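# Lay duct in covered trench and reclose both covers

## Task

Place the duct inside the covered trench and close both covers again; it only counts if the duct and covers stay in place without any robot holding them, and at the end the robots must release everything and move away.

## Robot and tools

Robots: three identical i2rt Big YAM arms named arm1, arm2 and arm3. Each has six joints, a two-finger gripper and a wrist camera. There is also a fixed room camera, cam_high. With joints 1 and 6 at 0 and the hand level and pointing forward, the wrist camera sits above the hand and looks toward the fingertips. The hand can reach roughly 1.0 m from the joint-1 axis. The joints move at different speeds, so the hand may take a wide, curved path between two postures.

Frame: all poses share one scene frame with its origin on the floor and +z up. The hand point is midway between the fingertips. The hand's z axis runs along the fingers, and the fingers open and close along its y axis. The foot poses of the robots are never printed.

Tool execute_actions: arguments are actions and, optionally, cameras. actions is a list holding one action or none. An action is an object keyed by robot name (arm1, arm2, arm3). Each robot takes a joints object with absolute joint targets, not offsets. Any subset of these keys is allowed:
- joint1_rad, -2.879 to 2.879, rotates the arm about its base; positive is counter-clockwise seen from above; 0 unfolds the arm in the direction its foot faces.
- joint2_rad, 0 to 3.141, shoulder; 0 puts the upper arm backward and roughly level; positive raises it, then swings it forward.
- joint3_rad, 0 to 3.019, elbow; 0 is fully folded; positive opens it.
- joint4_rad, -1.692 to 1.57, hand pitch; positive tilts the fingers up.
- joint5_rad, -1.57 to 1.57, sideways hand swing; positive goes to the arm's right.
- joint6_rad, -2.094 to 2.094, hand roll; positive is clockwise seen from behind the hand.
- gripper_m, 0 to 0.093 m, fingertip gap. Grip force is about 50 to 62 N per pad, lower on some grippers.
Tolerances for counting a joint as arrived: ±0.045, 0.14, 0.09, 0.055, 0.03, 0.035 rad for joints 1 to 6, and ±0.003 m for the gripper. All named motions start together and may finish at different times. A single action lasts at most 15 s. An unknown key or an out-of-range value rejects the whole call, and nothing moves. A joint or robot you leave out may still be driving toward its earlier target. cameras takes any of arm1_cam_wrist, arm2_cam_wrist, arm3_cam_wrist, cam_high or all. Omitting it, passing null or passing ["all"] returns every camera; [] returns none. An empty actions list just reports state and images.

Tool wait: seconds, 0 to 10. It sends no new command and returns the same output as an empty action.
Tool zoom_image: camera plus region [x0,y0,x1,y1] in pixels of that camera's most recent full image, with the origin at the top-left and a maximum size of 504x504. It gives a more detailed view.
Tool finished_scene: scene (1 or 2). It ends the scene for good once the last command has been held, reports whether the task succeeded, and loads the next scene with its own task. Replying without a tool call ends all remaining scenes.

Reading results: each robot's state includes joint_positions. The pictures line lists the returned images in order. joint_status describes how each commanded motion ended:
- off_target: the joint stopped short and may still be pushing.
- contact_stop or time_out: the joint now holds wherever it stopped. After time_out it may keep a target near its position, at most 0.375, 0.375, 0.113, 0.225, 0.075 and 0.3 rad away for joints 1 to 6, and keep pushing; on_its_own lists such joints. To stop the push, command the reported position.
- not_followed, or a "joint command not followed" line with a cause: the self- and inter-arm collision check blocked that arm's joint targets. The gripper command still runs, and the blocked targets may be retried on later actions.
on_its_own shows what the call did not command; "held at" gives the held target, not the actual position. A MOTOR HOT line appears at 85 °C. At 100 °C an OVER-TEMPERATURE FAULT occurs, the whole arm goes limp and falls, and joint_status shows limit_stop_at_motor_heat; resend those targets afterwards. If any result reports a stop, the remaining motion calls in that reply are skipped. State never reports contact between robots.

Cameras: the wrist cameras are fisheye, 616x616. cam_high is pinhole with radial distortion, 504x504. Calibration is given as K and T_world_to_cam (scene frame to camera), with small errors. Wrist camera poses are derived from the reported joint angles.

Cautions: a Big YAM does not stop when it touches something and can push hard. Sustained pushing or holding a load overheats its motors, and a lifted load sinks over time. A forceful press between two robots fails the task immediately, and a hard collision may too. The collision check can react too late and ignores fingers, gripper housings and wrist cameras. Never knock objects off the work area or onto the floor. Avoid drops, slips, slams and hard impacts. Loose objects can occasionally get nudged. The robot holds its last command while you think. When finished, open the grippers, move all arms clear, and make sure the duct and both covers rest in place on their own before calling finished_scene. Shorter robot motion time gives a better result.

Each tool is called after "Call:" in YAML: its name, and indented under it one key for each argument.

## Session

Call:
execute_actions:
  actions: []

Scene clock: 0.00 s.
arm1.joint_positions: joint1_rad=-0.351 joint2_rad=+0.520 joint3_rad=+1.412 joint4_rad=-1.203 joint5_rad=-0.265 joint6_rad=-0.331 gripper_m=+0.094
arm1.joint_status: not commanded
arm1.hand: x=-0.7615 y=-0.0924 z=+1.4920 quat_wxyz=(-0.581, +0.080, -0.805, +0.084) (m; scene frame)
arm2.joint_positions: joint1_rad=+0.415 joint2_rad=+0.634 joint3_rad=+1.355 joint4_rad=-1.195 joint5_rad=+0.042 joint6_rad=-0.095 gripper_m=+0.094
arm2.joint_status: not commanded
arm2.hand: x=-0.0792 y=-0.3109 z=+1.2701 quat_wxyz=(-0.311, +0.740, -0.425, -0.418) (m; scene frame)
arm3.joint_positions: joint1_rad=-0.132 joint2_rad=+0.460 joint3_rad=+1.417 joint4_rad=-1.386 joint5_rad=-0.165 joint6_rad=+0.198 gripper_m=+0.094
arm3.joint_status: not commanded
arm3.hand: x=+0.8051 y=-0.1166 z=+1.4662 quat_wxyz=(-0.095, -0.840, +0.076, +0.528) (m; scene frame)
pictures: arm1_cam_wrist, arm2_cam_wrist, arm3_cam_wrist, cam_high
Images, in order (width x height): arm1_cam_wrist 616x616, arm2_cam_wrist 616x616, arm3_cam_wrist 616x616, cam_high 504x504.

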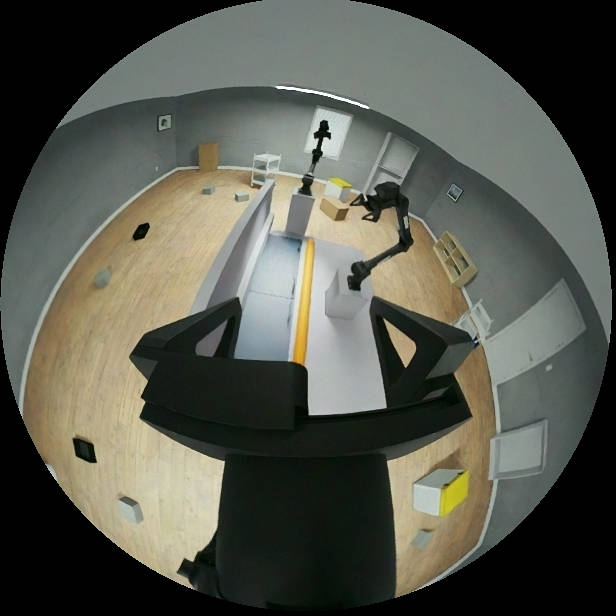

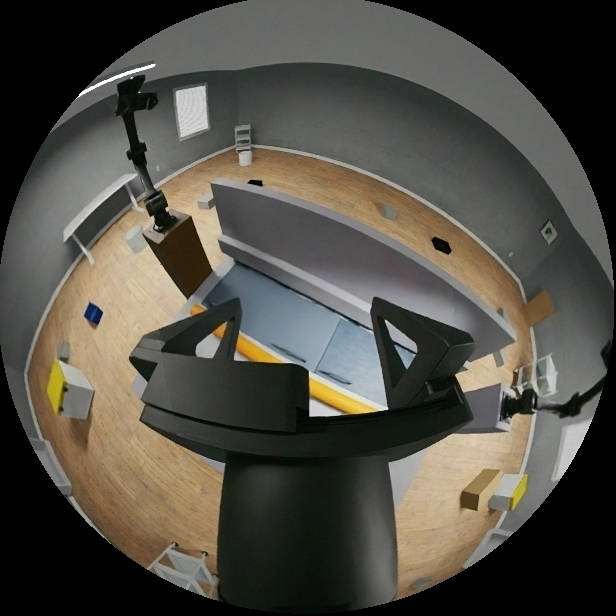

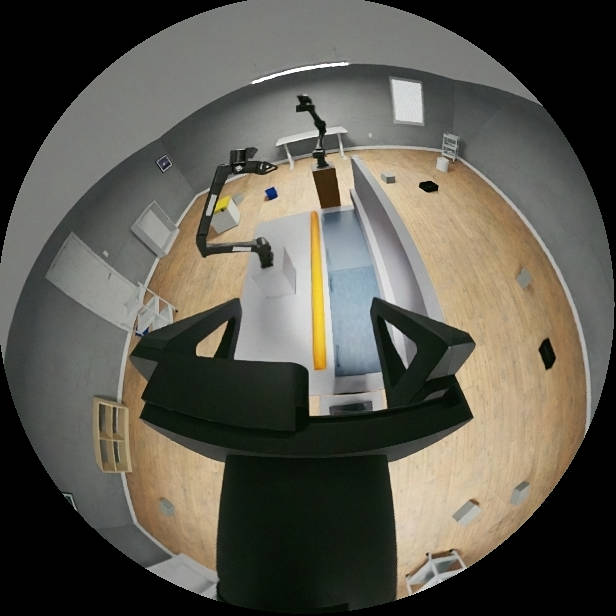

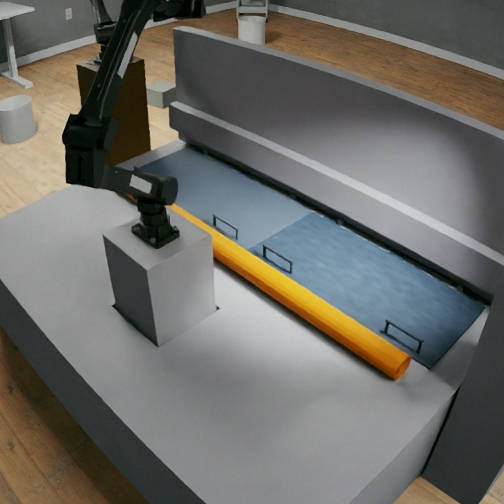

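Call:
zoom_image:
  camera: "cam_high"
  region: [60, 20, 320, 280]

Call:
zoom_image:
  camera: "cam_high"
  region: [244, 170, 504, 430]

Call:
execute_actions:
  actions:
    - {"arm1":{"joints":{"joint1_rad":0,"joint2_rad":0.8,"joint3_rad":0.8,"joint4_rad":-0.8,"joint5_rad":0,"joint6_rad":0}},"arm2":{"joints":{"joint1_rad":0,"joint2_rad":0.8,"joint3_rad":1.4,"joint4_rad":-1.4,"joint5_rad":0,"joint6_rad":0}},"arm3":{"joints":{"joint1_rad":0,"joint2_rad":1.2,"joint3_rad":1.2,"joint4_rad":-1.2,"joint5_rad":0,"joint6_rad":0}}}

Region (60, 20, 320, 280) of cam_high's 504x504 image, scaled by 1.938, with more detail than that image has.

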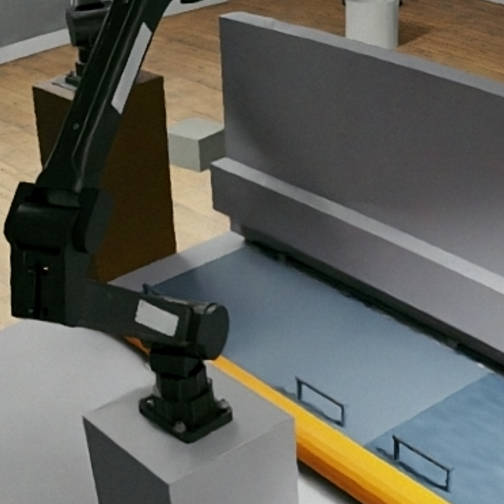

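Region (244, 170, 504, 430) of cam_high's 504x504 image, scaled by 1.938, with more detail than that image has.

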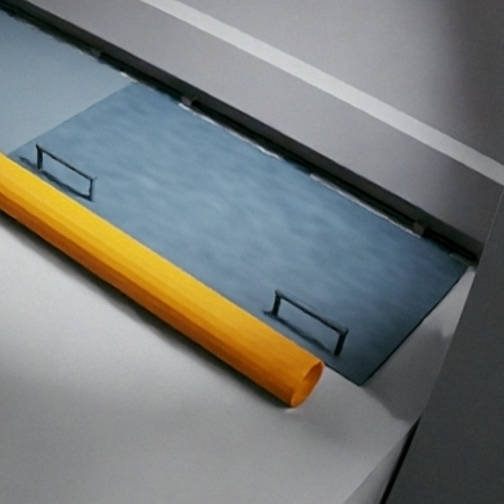

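Scene clock: 2.00 s.
arm1.joint_positions: joint1_rad=-0.005 joint2_rad=+0.815 joint3_rad=+0.792 joint4_rad=-0.820 joint5_rad=-0.003 joint6_rad=-0.011 gripper_m=+0.094
arm1.joint_status: all done
arm1.hand: x=-0.6091 y=-0.0634 z=+1.1486 quat_wxyz=(-0.349, +0.015, -0.937, -0.005) (m; scene frame)
arm2.joint_positions: joint1_rad=+0.011 joint2_rad=+0.796 joint3_rad=+1.356 joint4_rad=-1.393 joint5_rad=+0.002 joint6_rad=-0.008 gripper_m=+0.094
arm2.joint_status: all done
arm2.hand: x=+0.0151 y=-0.2560 z=+1.1905 quat_wxyz=(-0.250, +0.679, -0.639, -0.260) (m; scene frame)
arm3.joint_positions: joint1_rad=-0.003 joint2_rad=+1.207 joint3_rad=+1.177 joint4_rad=-1.215 joint5_rad=-0.005 joint6_rad=+0.012 gripper_m=+0.094
arm3.joint_status: all done
arm3.hand: x=+0.5553 y=-0.1171 z=+1.1560 quat_wxyz=(-0.004, -0.988, -0.013, +0.154) (m; scene frame)
pictures: arm1_cam_wrist, arm2_cam_wrist, arm3_cam_wrist, cam_high
camera_calibration (this result's frames):
arm1_cam_wrist: T_world_to_cam=[[0.033006, -0.999448, 0.00379673, -0.0468478], [-0.99455, -0.0332197, -0.0988266, -0.486862], [0.0988982, -0.000514166, -0.995097, 1.32654], [0, 0, 0, 1]] pos_world=[-0.613855, -0.0623133, 1.2721]
arm2_cam_wrist: T_world_to_cam=[[0.999083, 0.0420959, 0.0077575, -0.0116111], [0.0427125, -0.992313, -0.116146, -0.107688], [0.00280859, 0.116371, -0.993202, 1.33322], [0, 0, 0, 1]] pos_world=[0.0124556, -0.26152, 1.31174]
arm3_cam_wrist: T_world_to_cam=[[-0.0246972, 0.999694, -0.00135422, 0.130537], [0.955882, 0.0240114, 0.292769, -0.853617], [0.292712, 0.00593611, -0.956182, 1.06812], [0, 0, 0, 1]] pos_world=[0.50653, -0.116341, 1.27141]
Images, in order (width x height): arm1_cam_wrist 616x616, arm2_cam_wrist 616x616, arm3_cam_wrist 616x616, cam_high 504x504.

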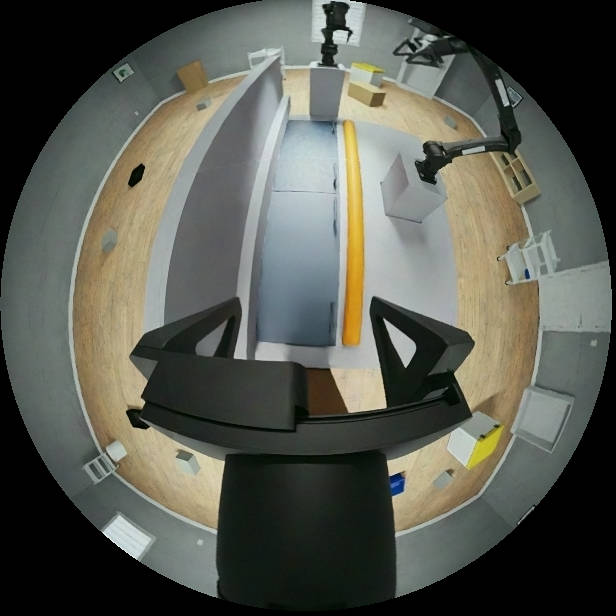

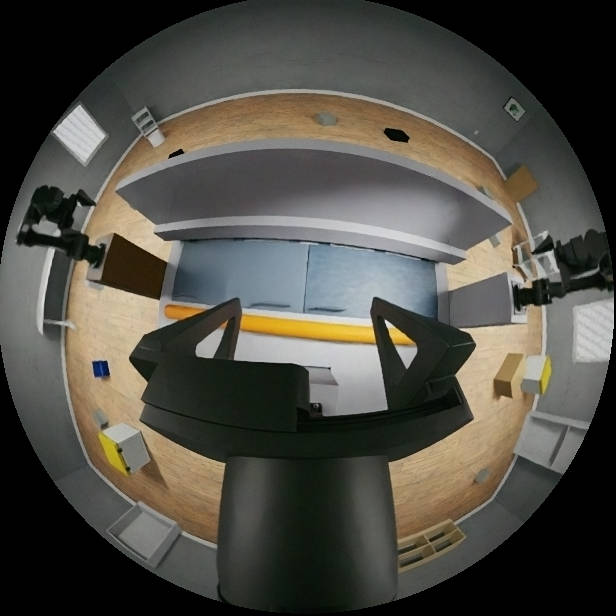

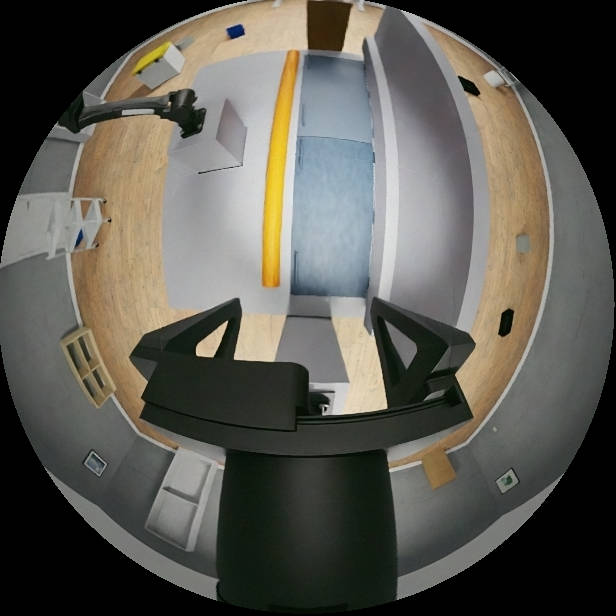

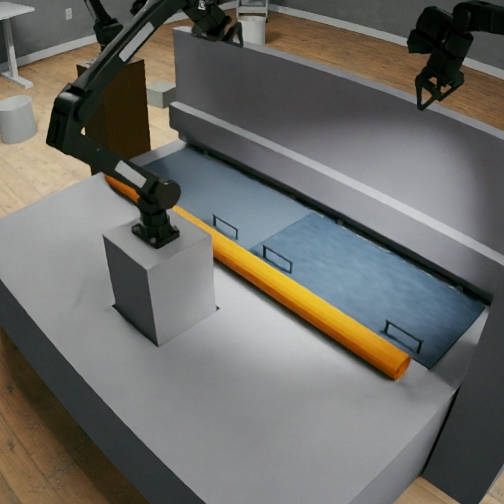

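Call:
execute_actions:
  actions:
    - {"arm1":{"joints":{"joint4_rad":-1.57}},"arm2":{"joints":{"joint3_rad":0.7}},"arm3":{"joints":{"joint2_rad":1.7}}}
  cameras: []

Call:
execute_actions:
  actions:
    - {"arm1":{"joints":{"joint2_rad":1.5,"joint3_rad":1.5}},"arm2":{"joints":{"joint2_rad":1.3,"joint3_rad":1.3,"joint4_rad":-1.57}},"arm3":{"joints":{"joint1_rad":0.3,"joint4_rad":-1.07}}}

Scene clock: 3.87 s.
arm1.joint_positions: joint1_rad=-0.005 joint2_rad=+0.815 joint3_rad=+0.792 joint4_rad=-1.559 joint5_rad=-0.003 joint6_rad=-0.010 gripper_m=+0.094
arm1.joint_status: all done
arm1.hand: x=-0.7765 y=-0.0667 z=+1.0889 quat_wxyz=(+0.013, +0.016, -1.000, -0.004) (m; scene frame)
arm2.joint_positions: joint1_rad=+0.011 joint2_rad=+0.808 joint3_rad=+0.704 joint4_rad=-1.395 joint5_rad=+0.002 joint6_rad=-0.008 gripper_m=+0.094
arm2.joint_status: all done
arm2.hand: x=+0.0198 y=-0.3437 z=+0.8870 quat_wxyz=(-0.025, +0.728, -0.685, -0.025) (m; scene frame)
arm3.joint_positions: joint1_rad=-0.003 joint2_rad=+1.720 joint3_rad=+1.177 joint4_rad=-1.211 joint5_rad=-0.005 joint6_rad=+0.012 gripper_m=+0.094
arm3.joint_status: all done
arm3.hand: x=+0.5420 y=-0.1165 z=+0.9472 quat_wxyz=(+0.002, -0.995, -0.012, -0.100) (m; scene frame)
pictures: none
No camera images: the call's "cameras" was empty. Leave "cameras" out to get every camera's image.

Scene clock: 5.37 s.
arm1.joint_positions: joint1_rad=-0.005 joint2_rad=+1.501 joint3_rad=+1.444 joint4_rad=-1.567 joint5_rad=-0.003 joint6_rad=-0.010 gripper_m=+0.094
arm1.joint_status: all done
arm1.hand: x=-0.5349 y=-0.0618 z=+1.1325 quat_wxyz=(+0.034, +0.016, -0.999, -0.003) (m; scene frame)
arm2.joint_positions: joint1_rad=+0.011 joint2_rad=+1.306 joint3_rad=+1.236 joint4_rad=-1.561 joint5_rad=+0.002 joint6_rad=-0.008 gripper_m=+0.094
arm2.joint_status: all done
arm2.hand: x=+0.0119 y=-0.1959 z=+0.9627 quat_wxyz=(+0.020, +0.728, -0.685, +0.022) (m; scene frame)
arm3.joint_positions: joint1_rad=+0.301 joint2_rad=+1.720 joint3_rad=+1.177 joint4_rad=-1.083 joint5_rad=-0.002 joint6_rad=+0.011 gripper_m=+0.094
arm3.joint_status: all done
arm3.hand: x=+0.5370 y=-0.2535 z=+0.9426 quat_wxyz=(+0.005, -0.986, -0.164, -0.036) (m; scene frame)
pictures: arm1_cam_wrist, arm2_cam_wrist, arm3_cam_wrist, cam_high
camera_calibration (this result's frames):
arm1_cam_wrist: T_world_to_cam=[[0.0350161, -0.999363, -0.00684535, -0.0344543], [-0.775079, -0.0314802, 0.631079, -1.12371], [-0.630893, -0.0167922, -0.775688, 0.663325], [0, 0, 0, 1]] pos_world=[-0.451273, -0.0586683, 1.22345]
arm2_cam_wrist: T_world_to_cam=[[0.998607, 0.05102, 0.0134317, -0.0128782], [0.0311699, -0.775947, 0.630028, -0.750244], [0.0425663, -0.628732, -0.776456, 0.744847], [0, 0, 0, 1]] pos_world=[0.00453988, -0.113183, 1.05119]
arm3_cam_wrist: T_world_to_cam=[[-0.32349, 0.946229, 0.00198798, 0.409946], [0.73658, 0.250497, 0.628253, -0.911493], [0.593974, 0.204698, -0.778006, 0.590915], [0, 0, 0, 1]] pos_world=[0.453012, -0.280536, 1.03157]
Images, in order (width x height): arm1_cam_wrist 616x616, arm2_cam_wrist 616x616, arm3_cam_wrist 616x616, cam_high 504x504.

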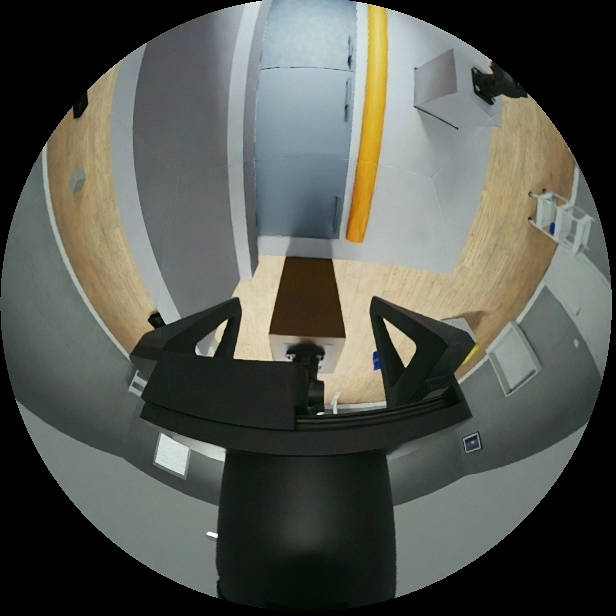

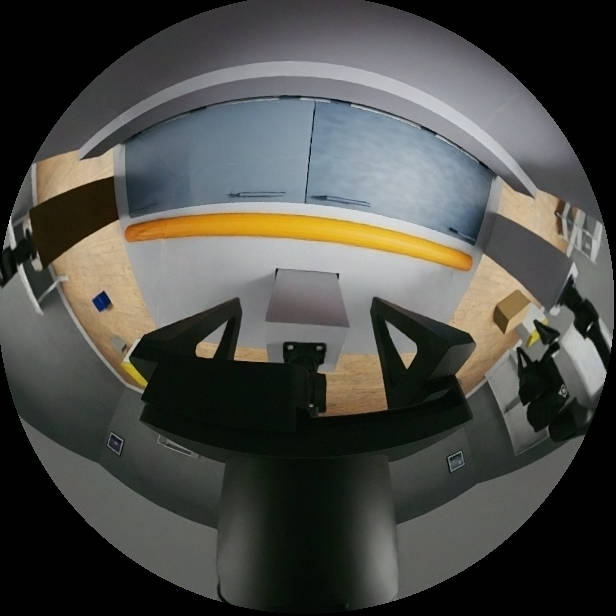

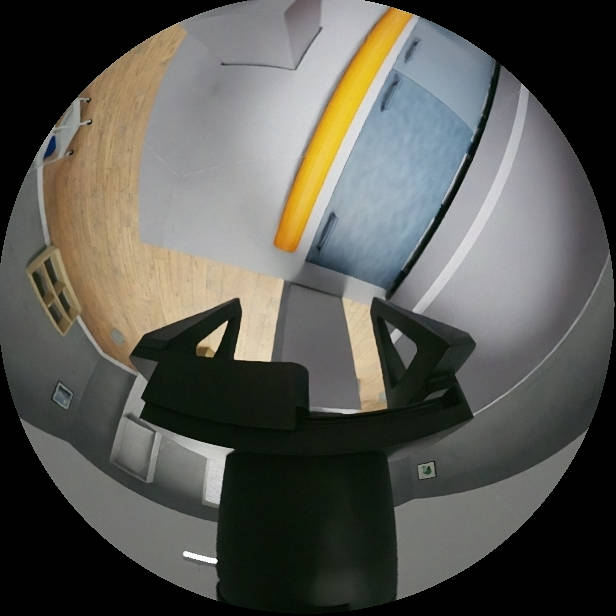

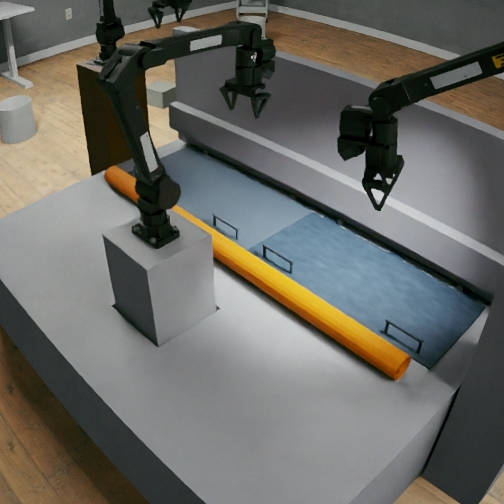

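Call:
execute_actions:
  actions:
    - {"arm1":{"joints":{"joint1_rad":-0.542,"joint2_rad":2.44,"joint3_rad":1.15,"joint4_rad":-0.54,"joint5_rad":-0.513,"joint6_rad":-0.604,"gripper_m":0.05}},"arm2":{"joints":{"joint1_rad":-0.005,"joint2_rad":1.58,"joint3_rad":0.57,"joint4_rad":-0.53,"joint6_rad":1.65,"gripper_m":0.093}},"arm3":{"joints":{"joint1_rad":0.389,"joint2_rad":2.44,"joint3_rad":1.11,"joint4_rad":-0.44,"joint5_rad":0.545,"joint6_rad":0.484,"gripper_m":0.05}}}

Scene clock: 13.17 s.
arm1.joint_positions: joint1_rad=-0.552 joint2_rad=+2.431 joint3_rad=+1.142 joint4_rad=-0.551 joint5_rad=-0.510 joint6_rad=-0.594 gripper_m=+0.050
arm1.joint_status: all done
arm1.hand: x=-0.5863 y=-0.1971 z=+0.6303 quat_wxyz=(-0.015, -0.003, -0.959, -0.283) (m; scene frame)
arm2.joint_positions: joint1_rad=+0.011 joint2_rad=+1.593 joint3_rad=+0.577 joint4_rad=-0.541 joint5_rad=+0.002 joint6_rad=+1.642 gripper_m=+0.093
arm2.joint_status: all done
arm2.hand: x=+0.0147 y=-0.2478 z=+0.6579 quat_wxyz=(-0.001, -0.009, -1.000, -0.007) (m; scene frame)
arm3.joint_positions: joint1_rad=+0.395 joint2_rad=+2.452 joint3_rad=+1.101 joint4_rad=-0.454 joint5_rad=+0.540 joint6_rad=+0.471 gripper_m=+0.050
arm3.joint_status: all done
arm3.hand: x=+0.5838 y=-0.1821 z=+0.6227 quat_wxyz=(+0.290, -0.957, -0.016, +0.008) (m; scene frame)
pictures: arm1_cam_wrist, arm2_cam_wrist, arm3_cam_wrist, cam_high
camera_calibration (this result's frames):
arm1_cam_wrist: T_world_to_cam=[[0.00629461, -0.840927, -0.541112, 0.179818], [-0.834471, -0.302591, 0.46054, -0.831645], [-0.551016, 0.448644, -0.703634, 0.332192], [0, 0, 0, 1]] pos_world=[-0.512072, -0.24947, 0.714049]
arm2_cam_wrist: T_world_to_cam=[[-0.028847, -0.999581, -0.00247617, -0.243702], [-0.812823, 0.0220154, 0.582095, -0.356852], [-0.581796, 0.0188044, -0.813117, 0.669149], [0, 0, 0, 1]] pos_world=[0.0922202, -0.248327, 0.751215]
arm3_cam_wrist: T_world_to_cam=[[-0.0251618, 0.829889, 0.557361, -0.182975], [0.834691, -0.289382, 0.46856, -0.818985], [0.550143, 0.477014, -0.68542, 0.31716], [0, 0, 0, 1]] pos_world=[0.504513, -0.23644, 0.703114]
Images, in order (width x height): arm1_cam_wrist 616x616, arm2_cam_wrist 616x616, arm3_cam_wrist 616x616, cam_high 504x504.

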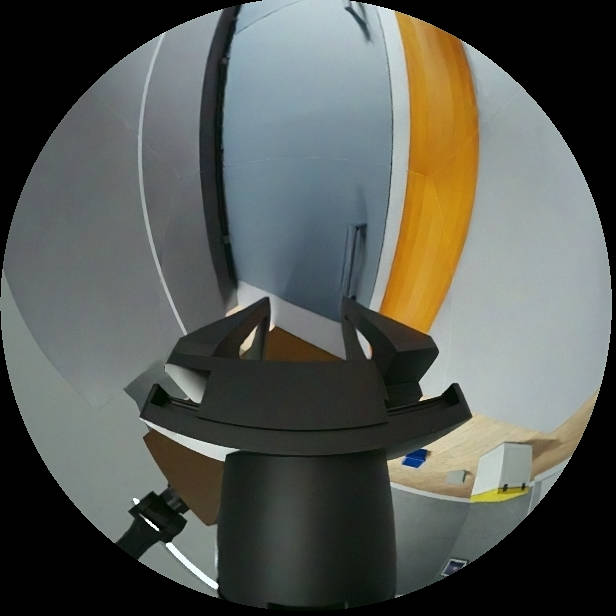

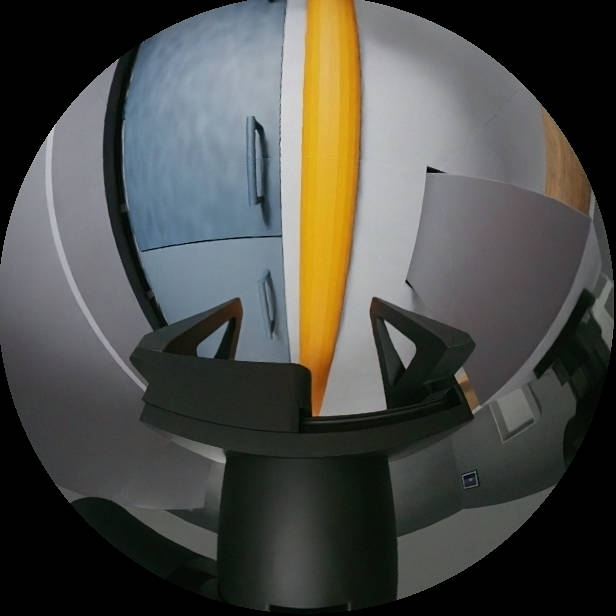

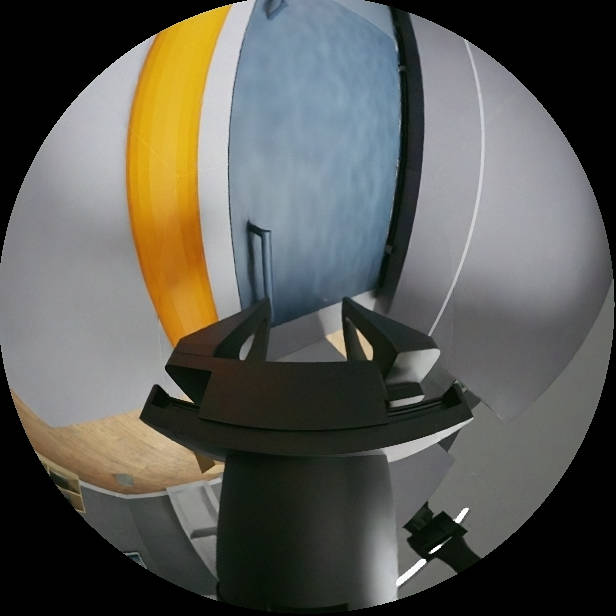

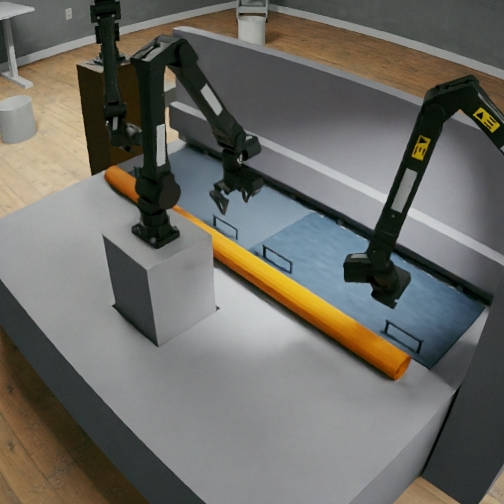

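Call:
execute_actions:
  actions:
    - {"arm2":{"joints":{"joint2_rad":1.855,"joint3_rad":0.50,"joint4_rad":-0.213}}}
  cameras: ["arm2_cam_wrist"]

Scene clock: 17.53 s.
arm1.joint_positions: joint1_rad=-0.552 joint2_rad=+2.431 joint3_rad=+1.142 joint4_rad=-0.551 joint5_rad=-0.510 joint6_rad=-0.594 gripper_m=+0.050
arm1.joint_status: not commanded
arm1.hand: x=-0.5863 y=-0.1971 z=+0.6303 quat_wxyz=(-0.015, -0.003, -0.959, -0.283) (m; scene frame)
arm2.joint_positions: joint1_rad=+0.011 joint2_rad=+1.866 joint3_rad=+0.506 joint4_rad=-0.224 joint5_rad=+0.002 joint6_rad=+1.642 gripper_m=+0.093
arm2.joint_status: all done
arm2.hand: x=+0.0162 y=-0.2769 z=+0.5744 quat_wxyz=(-0.001, -0.009, -1.000, +0.007) (m; scene frame)
arm3.joint_positions: joint1_rad=+0.395 joint2_rad=+2.452 joint3_rad=+1.101 joint4_rad=-0.454 joint5_rad=+0.540 joint6_rad=+0.471 gripper_m=+0.050
arm3.joint_status: not commanded
arm3.hand: x=+0.5838 y=-0.1821 z=+0.6227 quat_wxyz=(+0.290, -0.957, -0.016, +0.008) (m; scene frame)
pictures: arm2_cam_wrist
camera_calibration (this result's frames):
arm2_cam_wrist: T_world_to_cam=[[-0.0296254, -0.99926, 0.0245124, -0.288322], [-0.813639, 0.0383525, 0.580105, -0.300672], [-0.580616, -0.00275845, -0.814173, 0.597325], [0, 0, 0, 1]] pos_world=[0.0936368, -0.274929, 0.667814]
Images, in order (width x height): arm2_cam_wrist 616x616.

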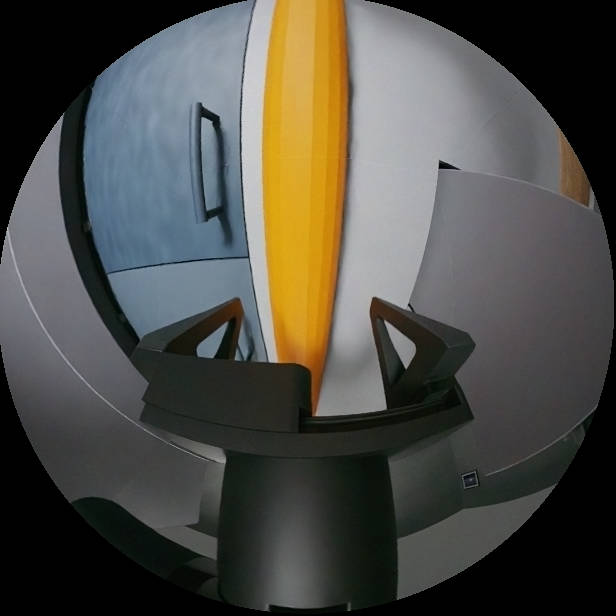

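Call:
execute_actions:
  actions:
    - {"arm2":{"joints":{"joint2_rad":2.162,"joint3_rad":0.60,"joint4_rad":0.035}}}
  cameras: ["arm2_cam_wrist","cam_high"]

Scene clock: 20.00 s.
arm1.joint_positions: joint1_rad=-0.552 joint2_rad=+2.431 joint3_rad=+1.142 joint4_rad=-0.551 joint5_rad=-0.510 joint6_rad=-0.594 gripper_m=+0.050
arm1.joint_status: not commanded
arm1.hand: x=-0.5863 y=-0.1971 z=+0.6303 quat_wxyz=(-0.015, -0.003, -0.959, -0.283) (m; scene frame)
arm2.joint_positions: joint1_rad=+0.002 joint2_rad=+2.065 joint3_rad=+0.641 joint4_rad=+0.058 joint5_rad=+0.005 joint6_rad=+1.643 gripper_m=+0.093
arm2.joint_status: all done
arm2.hand: x=+0.0152 y=-0.1829 z=+0.5340 quat_wxyz=(+0.003, -0.014, -0.995, -0.103) (m; scene frame)
arm3.joint_positions: joint1_rad=+0.395 joint2_rad=+2.452 joint3_rad=+1.101 joint4_rad=-0.454 joint5_rad=+0.540 joint6_rad=+0.471 gripper_m=+0.050
arm3.joint_status: not commanded
arm3.hand: x=+0.5838 y=-0.1821 z=+0.6227 quat_wxyz=(+0.290, -0.957, -0.016, +0.008) (m; scene frame)
pictures: arm2_cam_wrist, cam_high
camera_calibration (this result's frames):
arm2_cam_wrist: T_world_to_cam=[[-0.0400098, -0.980431, -0.192756, -0.0738859], [-0.809604, -0.0812521, 0.581325, -0.304268], [-0.585611, 0.179315, -0.79051, 0.5848], [0, 0, 0, 1]] pos_world=[0.0931731, -0.202026, 0.624927]
Images, in order (width x height): arm2_cam_wrist 616x616, cam_high 504x504.

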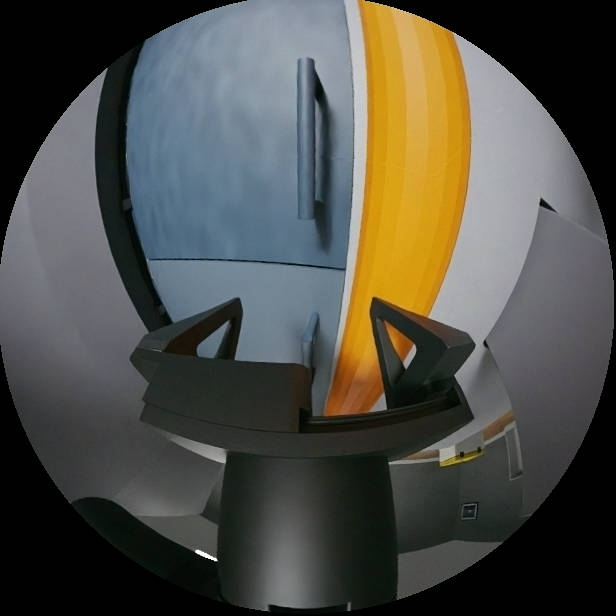

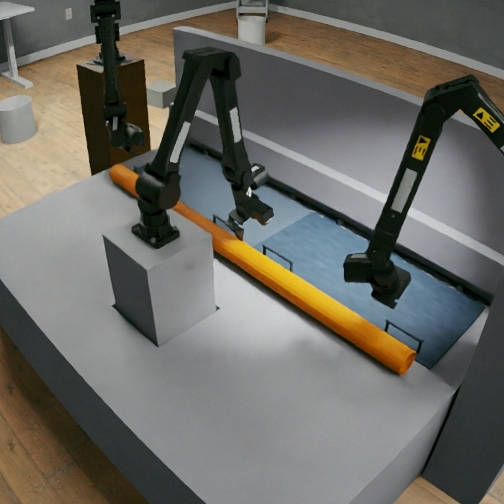

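Call:
execute_actions:
  actions:
    - {"arm2":{"joints":{"joint2_rad":1.8}}}
  cameras: []

Call:
execute_actions:
  actions:
    - {"arm2":{"joints":{"joint2_rad":1.855,"joint3_rad":0.53,"joint4_rad":-0.23}}}
  cameras: ["arm2_cam_wrist","cam_high"]

Scene clock: 21.57 s.
arm1.joint_positions: joint1_rad=-0.552 joint2_rad=+2.431 joint3_rad=+1.142 joint4_rad=-0.551 joint5_rad=-0.510 joint6_rad=-0.594 gripper_m=+0.050
arm1.joint_status: not commanded
arm1.hand: x=-0.5863 y=-0.1971 z=+0.6303 quat_wxyz=(-0.015, -0.003, -0.959, -0.283) (m; scene frame)
arm2.joint_positions: joint1_rad=+0.002 joint2_rad=+1.794 joint3_rad=+0.595 joint4_rad=+0.036 joint5_rad=+0.004 joint6_rad=+1.643 gripper_m=+0.093
arm2.joint_status: all done
arm2.hand: x=+0.0131 y=-0.1422 z=+0.6238 quat_wxyz=(+0.010, -0.014, -0.979, -0.202) (m; scene frame)
arm3.joint_positions: joint1_rad=+0.395 joint2_rad=+2.452 joint3_rad=+1.101 joint4_rad=-0.454 joint5_rad=+0.540 joint6_rad=+0.471 gripper_m=+0.050
arm3.joint_status: not commanded
arm3.hand: x=+0.5838 y=-0.1821 z=+0.6227 quat_wxyz=(+0.290, -0.957, -0.016, +0.008) (m; scene frame)
pictures: none
No camera images: the call's "cameras" was empty. Leave "cameras" out to get every camera's image.

Scene clock: 22.57 s.
arm1.joint_positions: joint1_rad=-0.552 joint2_rad=+2.431 joint3_rad=+1.142 joint4_rad=-0.551 joint5_rad=-0.510 joint6_rad=-0.594 gripper_m=+0.050
arm1.joint_status: not commanded
arm1.hand: x=-0.5863 y=-0.1971 z=+0.6303 quat_wxyz=(-0.015, -0.003, -0.959, -0.283) (m; scene frame)
arm2.joint_positions: joint1_rad=+0.002 joint2_rad=+1.862 joint3_rad=+0.527 joint4_rad=-0.221 joint5_rad=+0.004 joint6_rad=+1.643 gripper_m=+0.093
arm2.joint_status: all done
arm2.hand: x=+0.0184 y=-0.2621 z=+0.5772 quat_wxyz=(-0.002, -0.014, -1.000, -0.007) (m; scene frame)
arm3.joint_positions: joint1_rad=+0.395 joint2_rad=+2.452 joint3_rad=+1.101 joint4_rad=-0.454 joint5_rad=+0.540 joint6_rad=+0.471 gripper_m=+0.050
arm3.joint_status: not commanded
arm3.hand: x=+0.5838 y=-0.1821 z=+0.6227 quat_wxyz=(+0.290, -0.957, -0.016, +0.008) (m; scene frame)
pictures: arm2_cam_wrist, cam_high
camera_calibration (this result's frames):
arm2_cam_wrist: T_world_to_cam=[[-0.0399243, -0.999198, -0.00301794, -0.257431], [-0.813612, 0.0307553, 0.580595, -0.303396], [-0.580037, 0.0256353, -0.814187, 0.608395], [0, 0, 0, 1]] pos_world=[0.0957666, -0.26349, 0.67072]
Images, in order (width x height): arm2_cam_wrist 616x616, cam_high 504x504.

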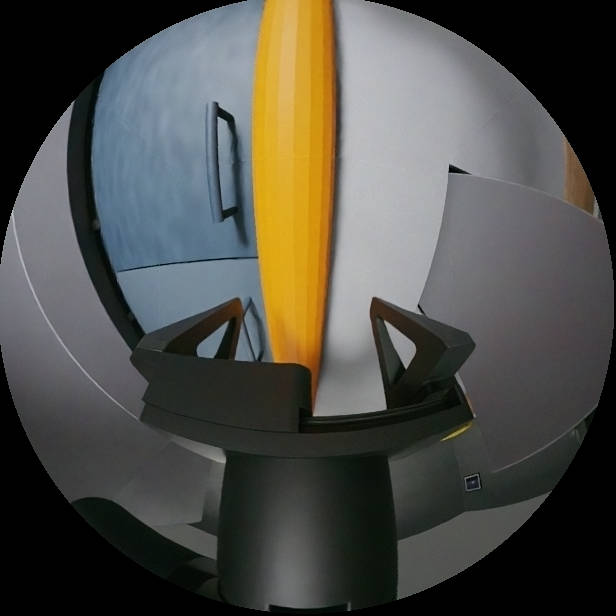

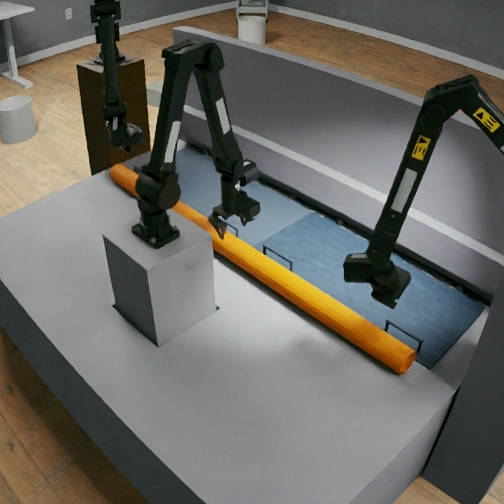

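Call:
execute_actions:
  actions:
    - {"arm2":{"joints":{"joint2_rad":1.875,"joint3_rad":0.58,"joint4_rad":-0.265}}}
  cameras: []

Call:
execute_actions:
  actions:
    - {"arm2":{"joints":{"joint2_rad":1.985,"joint3_rad":0.595,"joint4_rad":-0.16}}}
  cameras: ["arm2_cam_wrist"]

Scene clock: 23.67 s.
arm1.joint_positions: joint1_rad=-0.552 joint2_rad=+2.431 joint3_rad=+1.142 joint4_rad=-0.551 joint5_rad=-0.510 joint6_rad=-0.594 gripper_m=+0.050
arm1.joint_status: not commanded
arm1.hand: x=-0.5863 y=-0.1971 z=+0.6303 quat_wxyz=(-0.015, -0.003, -0.959, -0.283) (m; scene frame)
arm2.joint_positions: joint1_rad=+0.002 joint2_rad=+1.870 joint3_rad=+0.560 joint4_rad=-0.256 joint5_rad=+0.004 joint6_rad=+1.643 gripper_m=+0.093
arm2.joint_status: all done
arm2.hand: x=+0.0180 y=-0.2524 z=+0.5782 quat_wxyz=(-0.002, -0.014, -1.000, -0.002) (m; scene frame)
arm3.joint_positions: joint1_rad=+0.395 joint2_rad=+2.452 joint3_rad=+1.101 joint4_rad=-0.454 joint5_rad=+0.540 joint6_rad=+0.471 gripper_m=+0.050
arm3.joint_status: not commanded
arm3.hand: x=+0.5838 y=-0.1821 z=+0.6227 quat_wxyz=(+0.290, -0.957, -0.016, +0.008) (m; scene frame)
pictures: none
No camera images: the call's "cameras" was empty. Leave "cameras" out to get every camera's image.

Scene clock: 24.53 s.
arm1.joint_positions: joint1_rad=-0.552 joint2_rad=+2.431 joint3_rad=+1.142 joint4_rad=-0.551 joint5_rad=-0.510 joint6_rad=-0.594 gripper_m=+0.050
arm1.joint_status: not commanded
arm1.hand: x=-0.5863 y=-0.1971 z=+0.6303 quat_wxyz=(-0.015, -0.003, -0.959, -0.283) (m; scene frame)
arm2.joint_positions: joint1_rad=+0.002 joint2_rad=+1.993 joint3_rad=+0.579 joint4_rad=-0.171 joint5_rad=+0.004 joint6_rad=+1.643 gripper_m=+0.093
arm2.joint_status: all done
arm2.hand: x=+0.0181 y=-0.2550 z=+0.5459 quat_wxyz=(-0.002, -0.014, -1.000, +0.007) (m; scene frame)
arm3.joint_positions: joint1_rad=+0.395 joint2_rad=+2.452 joint3_rad=+1.101 joint4_rad=-0.454 joint5_rad=+0.540 joint6_rad=+0.471 gripper_m=+0.050
arm3.joint_status: not commanded
arm3.hand: x=+0.5838 y=-0.1821 z=+0.6227 quat_wxyz=(+0.290, -0.957, -0.016, +0.008) (m; scene frame)
pictures: arm2_cam_wrist
camera_calibration (this result's frames):
arm2_cam_wrist: T_world_to_cam=[[-0.0399376, -0.998896, 0.0247288, -0.265589], [-0.814324, 0.0468798, 0.578514, -0.280395], [-0.579035, 0.00296717, -0.815297, 0.577306], [0, 0, 0, 1]] pos_world=[0.0953412, -0.253864, 0.639456]
Images, in order (width x height): arm2_cam_wrist 616x616.

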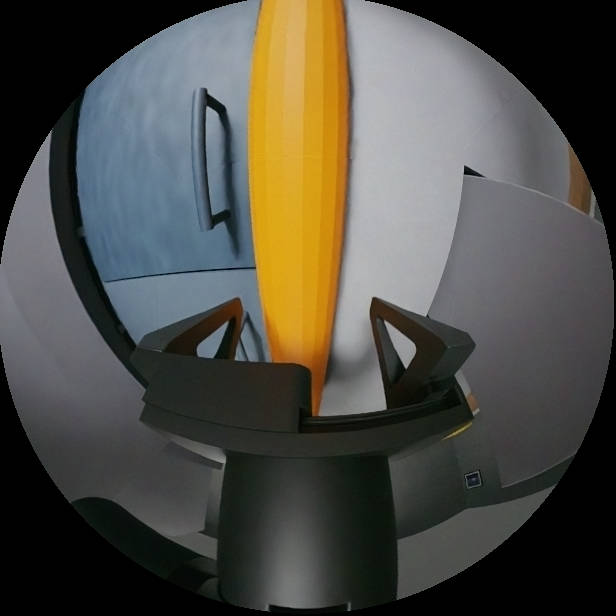

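Needs ~7 mm forward.

Call:
execute_actions:
  actions:
    - {"arm2":{"joints":{"joint2_rad":2.075,"joint3_rad":0.635,"joint4_rad":-0.09}}}
  cameras: []

Call:
execute_actions:
  actions:
    - {"arm2":{"joints":{"joint2_rad":2.165,"joint3_rad":0.655,"joint4_rad":-0.025}}}
  cameras: ["arm2_cam_wrist","cam_high"]

Scene clock: 25.63 s.
arm1.joint_positions: joint1_rad=-0.552 joint2_rad=+2.431 joint3_rad=+1.142 joint4_rad=-0.551 joint5_rad=-0.510 joint6_rad=-0.594 gripper_m=+0.050
arm1.joint_status: not commanded
arm1.hand: x=-0.5863 y=-0.1971 z=+0.6303 quat_wxyz=(-0.015, -0.003, -0.959, -0.283) (m; scene frame)
arm2.joint_positions: joint1_rad=+0.002 joint2_rad=+2.077 joint3_rad=+0.629 joint4_rad=-0.099 joint5_rad=+0.004 joint6_rad=+1.643 gripper_m=+0.093
arm2.joint_status: all done
arm2.hand: x=+0.0171 y=-0.2329 z=+0.5246 quat_wxyz=(-0.001, -0.014, -1.000, -0.012) (m; scene frame)
arm3.joint_positions: joint1_rad=+0.395 joint2_rad=+2.452 joint3_rad=+1.101 joint4_rad=-0.454 joint5_rad=+0.540 joint6_rad=+0.471 gripper_m=+0.050
arm3.joint_status: not commanded
arm3.hand: x=+0.5838 y=-0.1821 z=+0.6227 quat_wxyz=(+0.290, -0.957, -0.016, +0.008) (m; scene frame)
pictures: none
No camera images: the call's "cameras" was empty. Leave "cameras" out to get every camera's image.

Scene clock: 27.00 s.
arm1.joint_positions: joint1_rad=-0.552 joint2_rad=+2.431 joint3_rad=+1.142 joint4_rad=-0.551 joint5_rad=-0.510 joint6_rad=-0.594 gripper_m=+0.050
arm1.joint_status: not commanded
arm1.hand: x=-0.5863 y=-0.1971 z=+0.6303 quat_wxyz=(-0.015, -0.003, -0.959, -0.283) (m; scene frame)
arm2.joint_positions: joint1_rad=+0.002 joint2_rad=+2.173 joint3_rad=+0.645 joint4_rad=-0.035 joint5_rad=+0.003 joint6_rad=+1.643 gripper_m=+0.093
arm2.joint_status: all done
arm2.hand: x=+0.0173 y=-0.2398 z=+0.4973 quat_wxyz=(-0.001, -0.014, -1.000, -0.004) (m; scene frame)
arm3.joint_positions: joint1_rad=+0.395 joint2_rad=+2.452 joint3_rad=+1.101 joint4_rad=-0.454 joint5_rad=+0.540 joint6_rad=+0.471 gripper_m=+0.050
arm3.joint_status: not commanded
arm3.hand: x=+0.5838 y=-0.1821 z=+0.6227 quat_wxyz=(+0.290, -0.957, -0.016, +0.008) (m; scene frame)
pictures: arm2_cam_wrist, cam_high
camera_calibration (this result's frames):
arm2_cam_wrist: T_world_to_cam=[[-0.0399159, -0.999197, 0.00350829, -0.238757], [-0.813335, 0.0345303, 0.580769, -0.257742], [-0.580424, 0.0203285, -0.814061, 0.54074], [0, 0, 0, 1]] pos_world=[0.0946977, -0.240658, 0.590721]
Images, in order (width x height): arm2_cam_wrist 616x616, cam_high 504x504.

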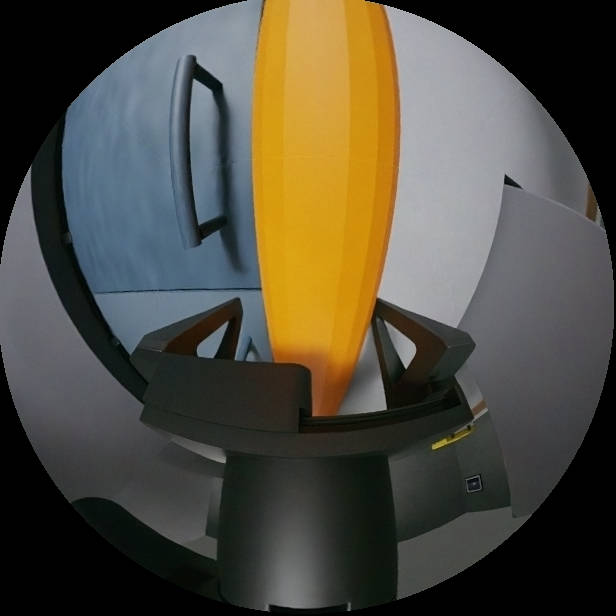

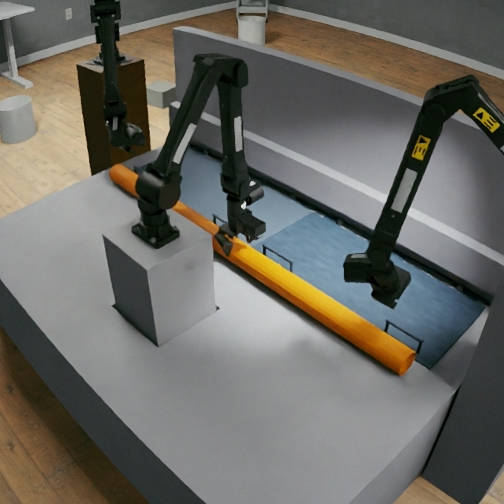

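Call:
execute_actions:
  actions:
    - {"arm2":{"joints":{"joint2_rad":2.205,"joint4_rad":0.005}}}
  cameras: []

Call:
execute_actions:
  actions:
    - {"arm2":{"joints":{"gripper_m":0.05}}}
  cameras: ["arm2_cam_wrist"]

Scene clock: 28.03 s.
arm1.joint_positions: joint1_rad=-0.552 joint2_rad=+2.431 joint3_rad=+1.142 joint4_rad=-0.551 joint5_rad=-0.510 joint6_rad=-0.594 gripper_m=+0.050
arm1.joint_status: not commanded
arm1.hand: x=-0.5863 y=-0.1971 z=+0.6303 quat_wxyz=(-0.015, -0.003, -0.959, -0.283) (m; scene frame)
arm2.joint_positions: joint1_rad=+0.002 joint2_rad=+2.202 joint3_rad=+0.645 joint4_rad=-0.006 joint5_rad=+0.003 joint6_rad=+1.643 gripper_m=+0.093
arm2.joint_status: all done
arm2.hand: x=+0.0174 y=-0.2431 z=+0.4890 quat_wxyz=(-0.001, -0.014, -1.000, -0.004) (m; scene frame)
arm3.joint_positions: joint1_rad=+0.395 joint2_rad=+2.452 joint3_rad=+1.101 joint4_rad=-0.454 joint5_rad=+0.540 joint6_rad=+0.471 gripper_m=+0.050
arm3.joint_status: not commanded
arm3.hand: x=+0.5838 y=-0.1821 z=+0.6227 quat_wxyz=(+0.290, -0.957, -0.016, +0.008) (m; scene frame)
pictures: none
No camera images: the call's "cameras" was empty. Leave "cameras" out to get every camera's image.

Scene clock: 28.60 s.
arm1.joint_positions: joint1_rad=-0.552 joint2_rad=+2.431 joint3_rad=+1.142 joint4_rad=-0.551 joint5_rad=-0.510 joint6_rad=-0.594 gripper_m=+0.050
arm1.joint_status: not commanded
arm1.hand: x=-0.5863 y=-0.1971 z=+0.6303 quat_wxyz=(-0.015, -0.003, -0.959, -0.283) (m; scene frame)
arm2.joint_positions: joint1_rad=+0.002 joint2_rad=+2.205 joint3_rad=+0.642 joint4_rad=-0.009 joint5_rad=+0.002 joint6_rad=+1.644 gripper_m=+0.074
arm2.joint_status: gripper_m off_target (ended at +0.074, target +0.050)
arm2.hand: x=+0.0175 y=-0.2471 z=+0.4882 quat_wxyz=(-0.001, -0.014, -1.000, +0.001) (m; scene frame)
arm3.joint_positions: joint1_rad=+0.395 joint2_rad=+2.452 joint3_rad=+1.101 joint4_rad=-0.454 joint5_rad=+0.540 joint6_rad=+0.471 gripper_m=+0.050
arm3.joint_status: not commanded
arm3.hand: x=+0.5838 y=-0.1821 z=+0.6227 quat_wxyz=(+0.290, -0.957, -0.016, +0.008) (m; scene frame)
pictures: arm2_cam_wrist
camera_calibration (this result's frames):
arm2_cam_wrist: T_world_to_cam=[[-0.040292, -0.999102, 0.0130742, -0.250577], [-0.813122, 0.0403907, 0.58069, -0.250604], [-0.580697, 0.0127662, -0.81402, 0.531751], [0, 0, 0, 1]] pos_world=[0.0949174, -0.247019, 0.581655]
Images, in order (width x height): arm2_cam_wrist 616x616.

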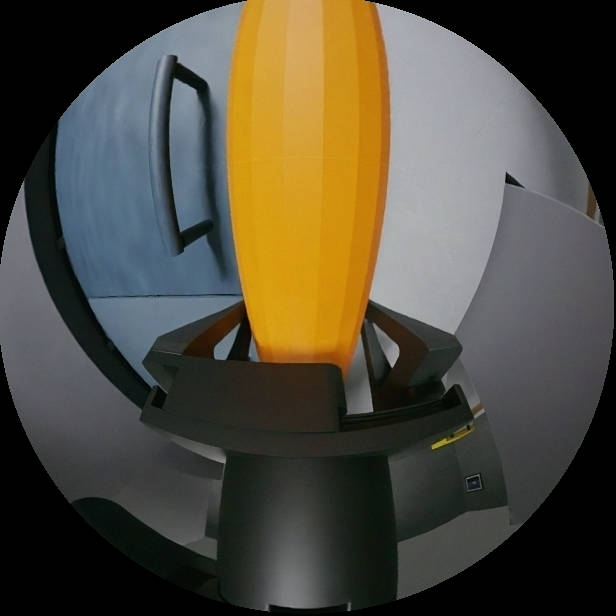

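Call:
execute_actions:
  actions:
    - {"arm2":{"joints":{"joint2_rad":2.07,"joint3_rad":0.62,"joint4_rad":-0.1}}}
  cameras: ["cam_high"]

Call:
execute_actions:
  actions:
    - {"arm2":{"joints":{"joint2_rad":2.09,"joint3_rad":0.42,"joint4_rad":0.11}}}
  cameras: ["cam_high"]

Scene clock: 30.03 s.
arm1.joint_positions: joint1_rad=-0.552 joint2_rad=+2.431 joint3_rad=+1.142 joint4_rad=-0.551 joint5_rad=-0.510 joint6_rad=-0.594 gripper_m=+0.050
arm1.joint_status: not commanded
arm1.hand: x=-0.5863 y=-0.1971 z=+0.6303 quat_wxyz=(-0.015, -0.003, -0.959, -0.283) (m; scene frame)
arm2.joint_positions: joint1_rad=+0.002 joint2_rad=+2.133 joint3_rad=+0.616 joint4_rad=-0.097 joint5_rad=+0.002 joint6_rad=+1.647 gripper_m=+0.074
arm2.joint_status: all done
arm2.hand: x=+0.0180 y=-0.2592 z=+0.5085 quat_wxyz=(-0.002, -0.016, -1.000, +0.021) (m; scene frame)
arm3.joint_positions: joint1_rad=+0.395 joint2_rad=+2.452 joint3_rad=+1.101 joint4_rad=-0.454 joint5_rad=+0.540 joint6_rad=+0.471 gripper_m=+0.050
arm3.joint_status: not commanded
arm3.hand: x=+0.5838 y=-0.1821 z=+0.6227 quat_wxyz=(+0.290, -0.957, -0.016, +0.008) (m; scene frame)
pictures: cam_high
Images, in order (width x height): cam_high 504x504.

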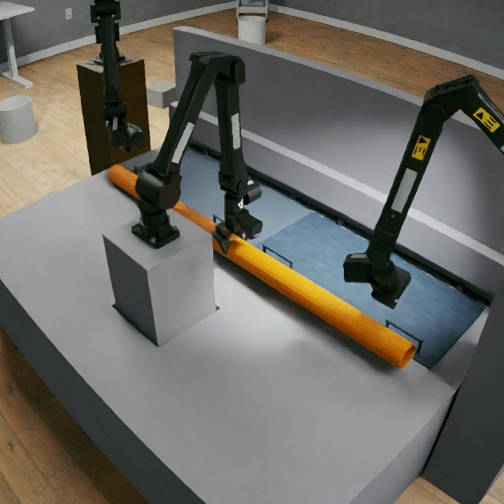

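Scene clock: 31.27 s.
arm1.joint_positions: joint1_rad=-0.552 joint2_rad=+2.431 joint3_rad=+1.142 joint4_rad=-0.551 joint5_rad=-0.510 joint6_rad=-0.594 gripper_m=+0.050
arm1.joint_status: not commanded
arm1.hand: x=-0.5863 y=-0.1971 z=+0.6303 quat_wxyz=(-0.015, -0.003, -0.959, -0.283) (m; scene frame)
arm2.joint_positions: joint1_rad=+0.002 joint2_rad=+2.134 joint3_rad=+0.424 joint4_rad=+0.105 joint5_rad=+0.002 joint6_rad=+1.651 gripper_m=+0.074
arm2.joint_status: all done
arm2.hand: x=+0.0212 y=-0.3304 z=+0.5113 quat_wxyz=(-0.002, -0.018, -1.000, +0.017) (m; scene frame)
arm3.joint_positions: joint1_rad=+0.395 joint2_rad=+2.452 joint3_rad=+1.101 joint4_rad=-0.454 joint5_rad=+0.540 joint6_rad=+0.471 gripper_m=+0.050
arm3.joint_status: not commanded
arm3.hand: x=+0.5838 y=-0.1821 z=+0.6227 quat_wxyz=(+0.290, -0.957, -0.016, +0.008) (m; scene frame)
pictures: cam_high
Images, in order (width x height): cam_high 504x504.

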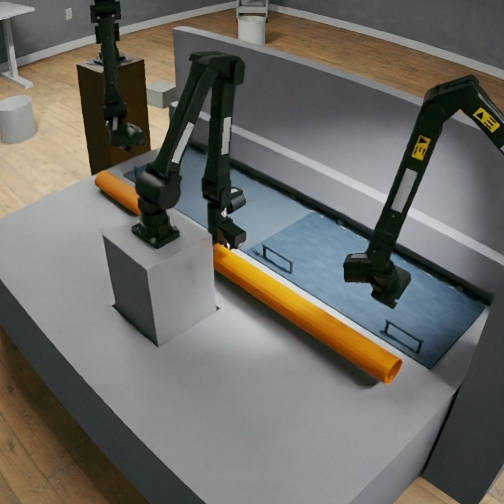

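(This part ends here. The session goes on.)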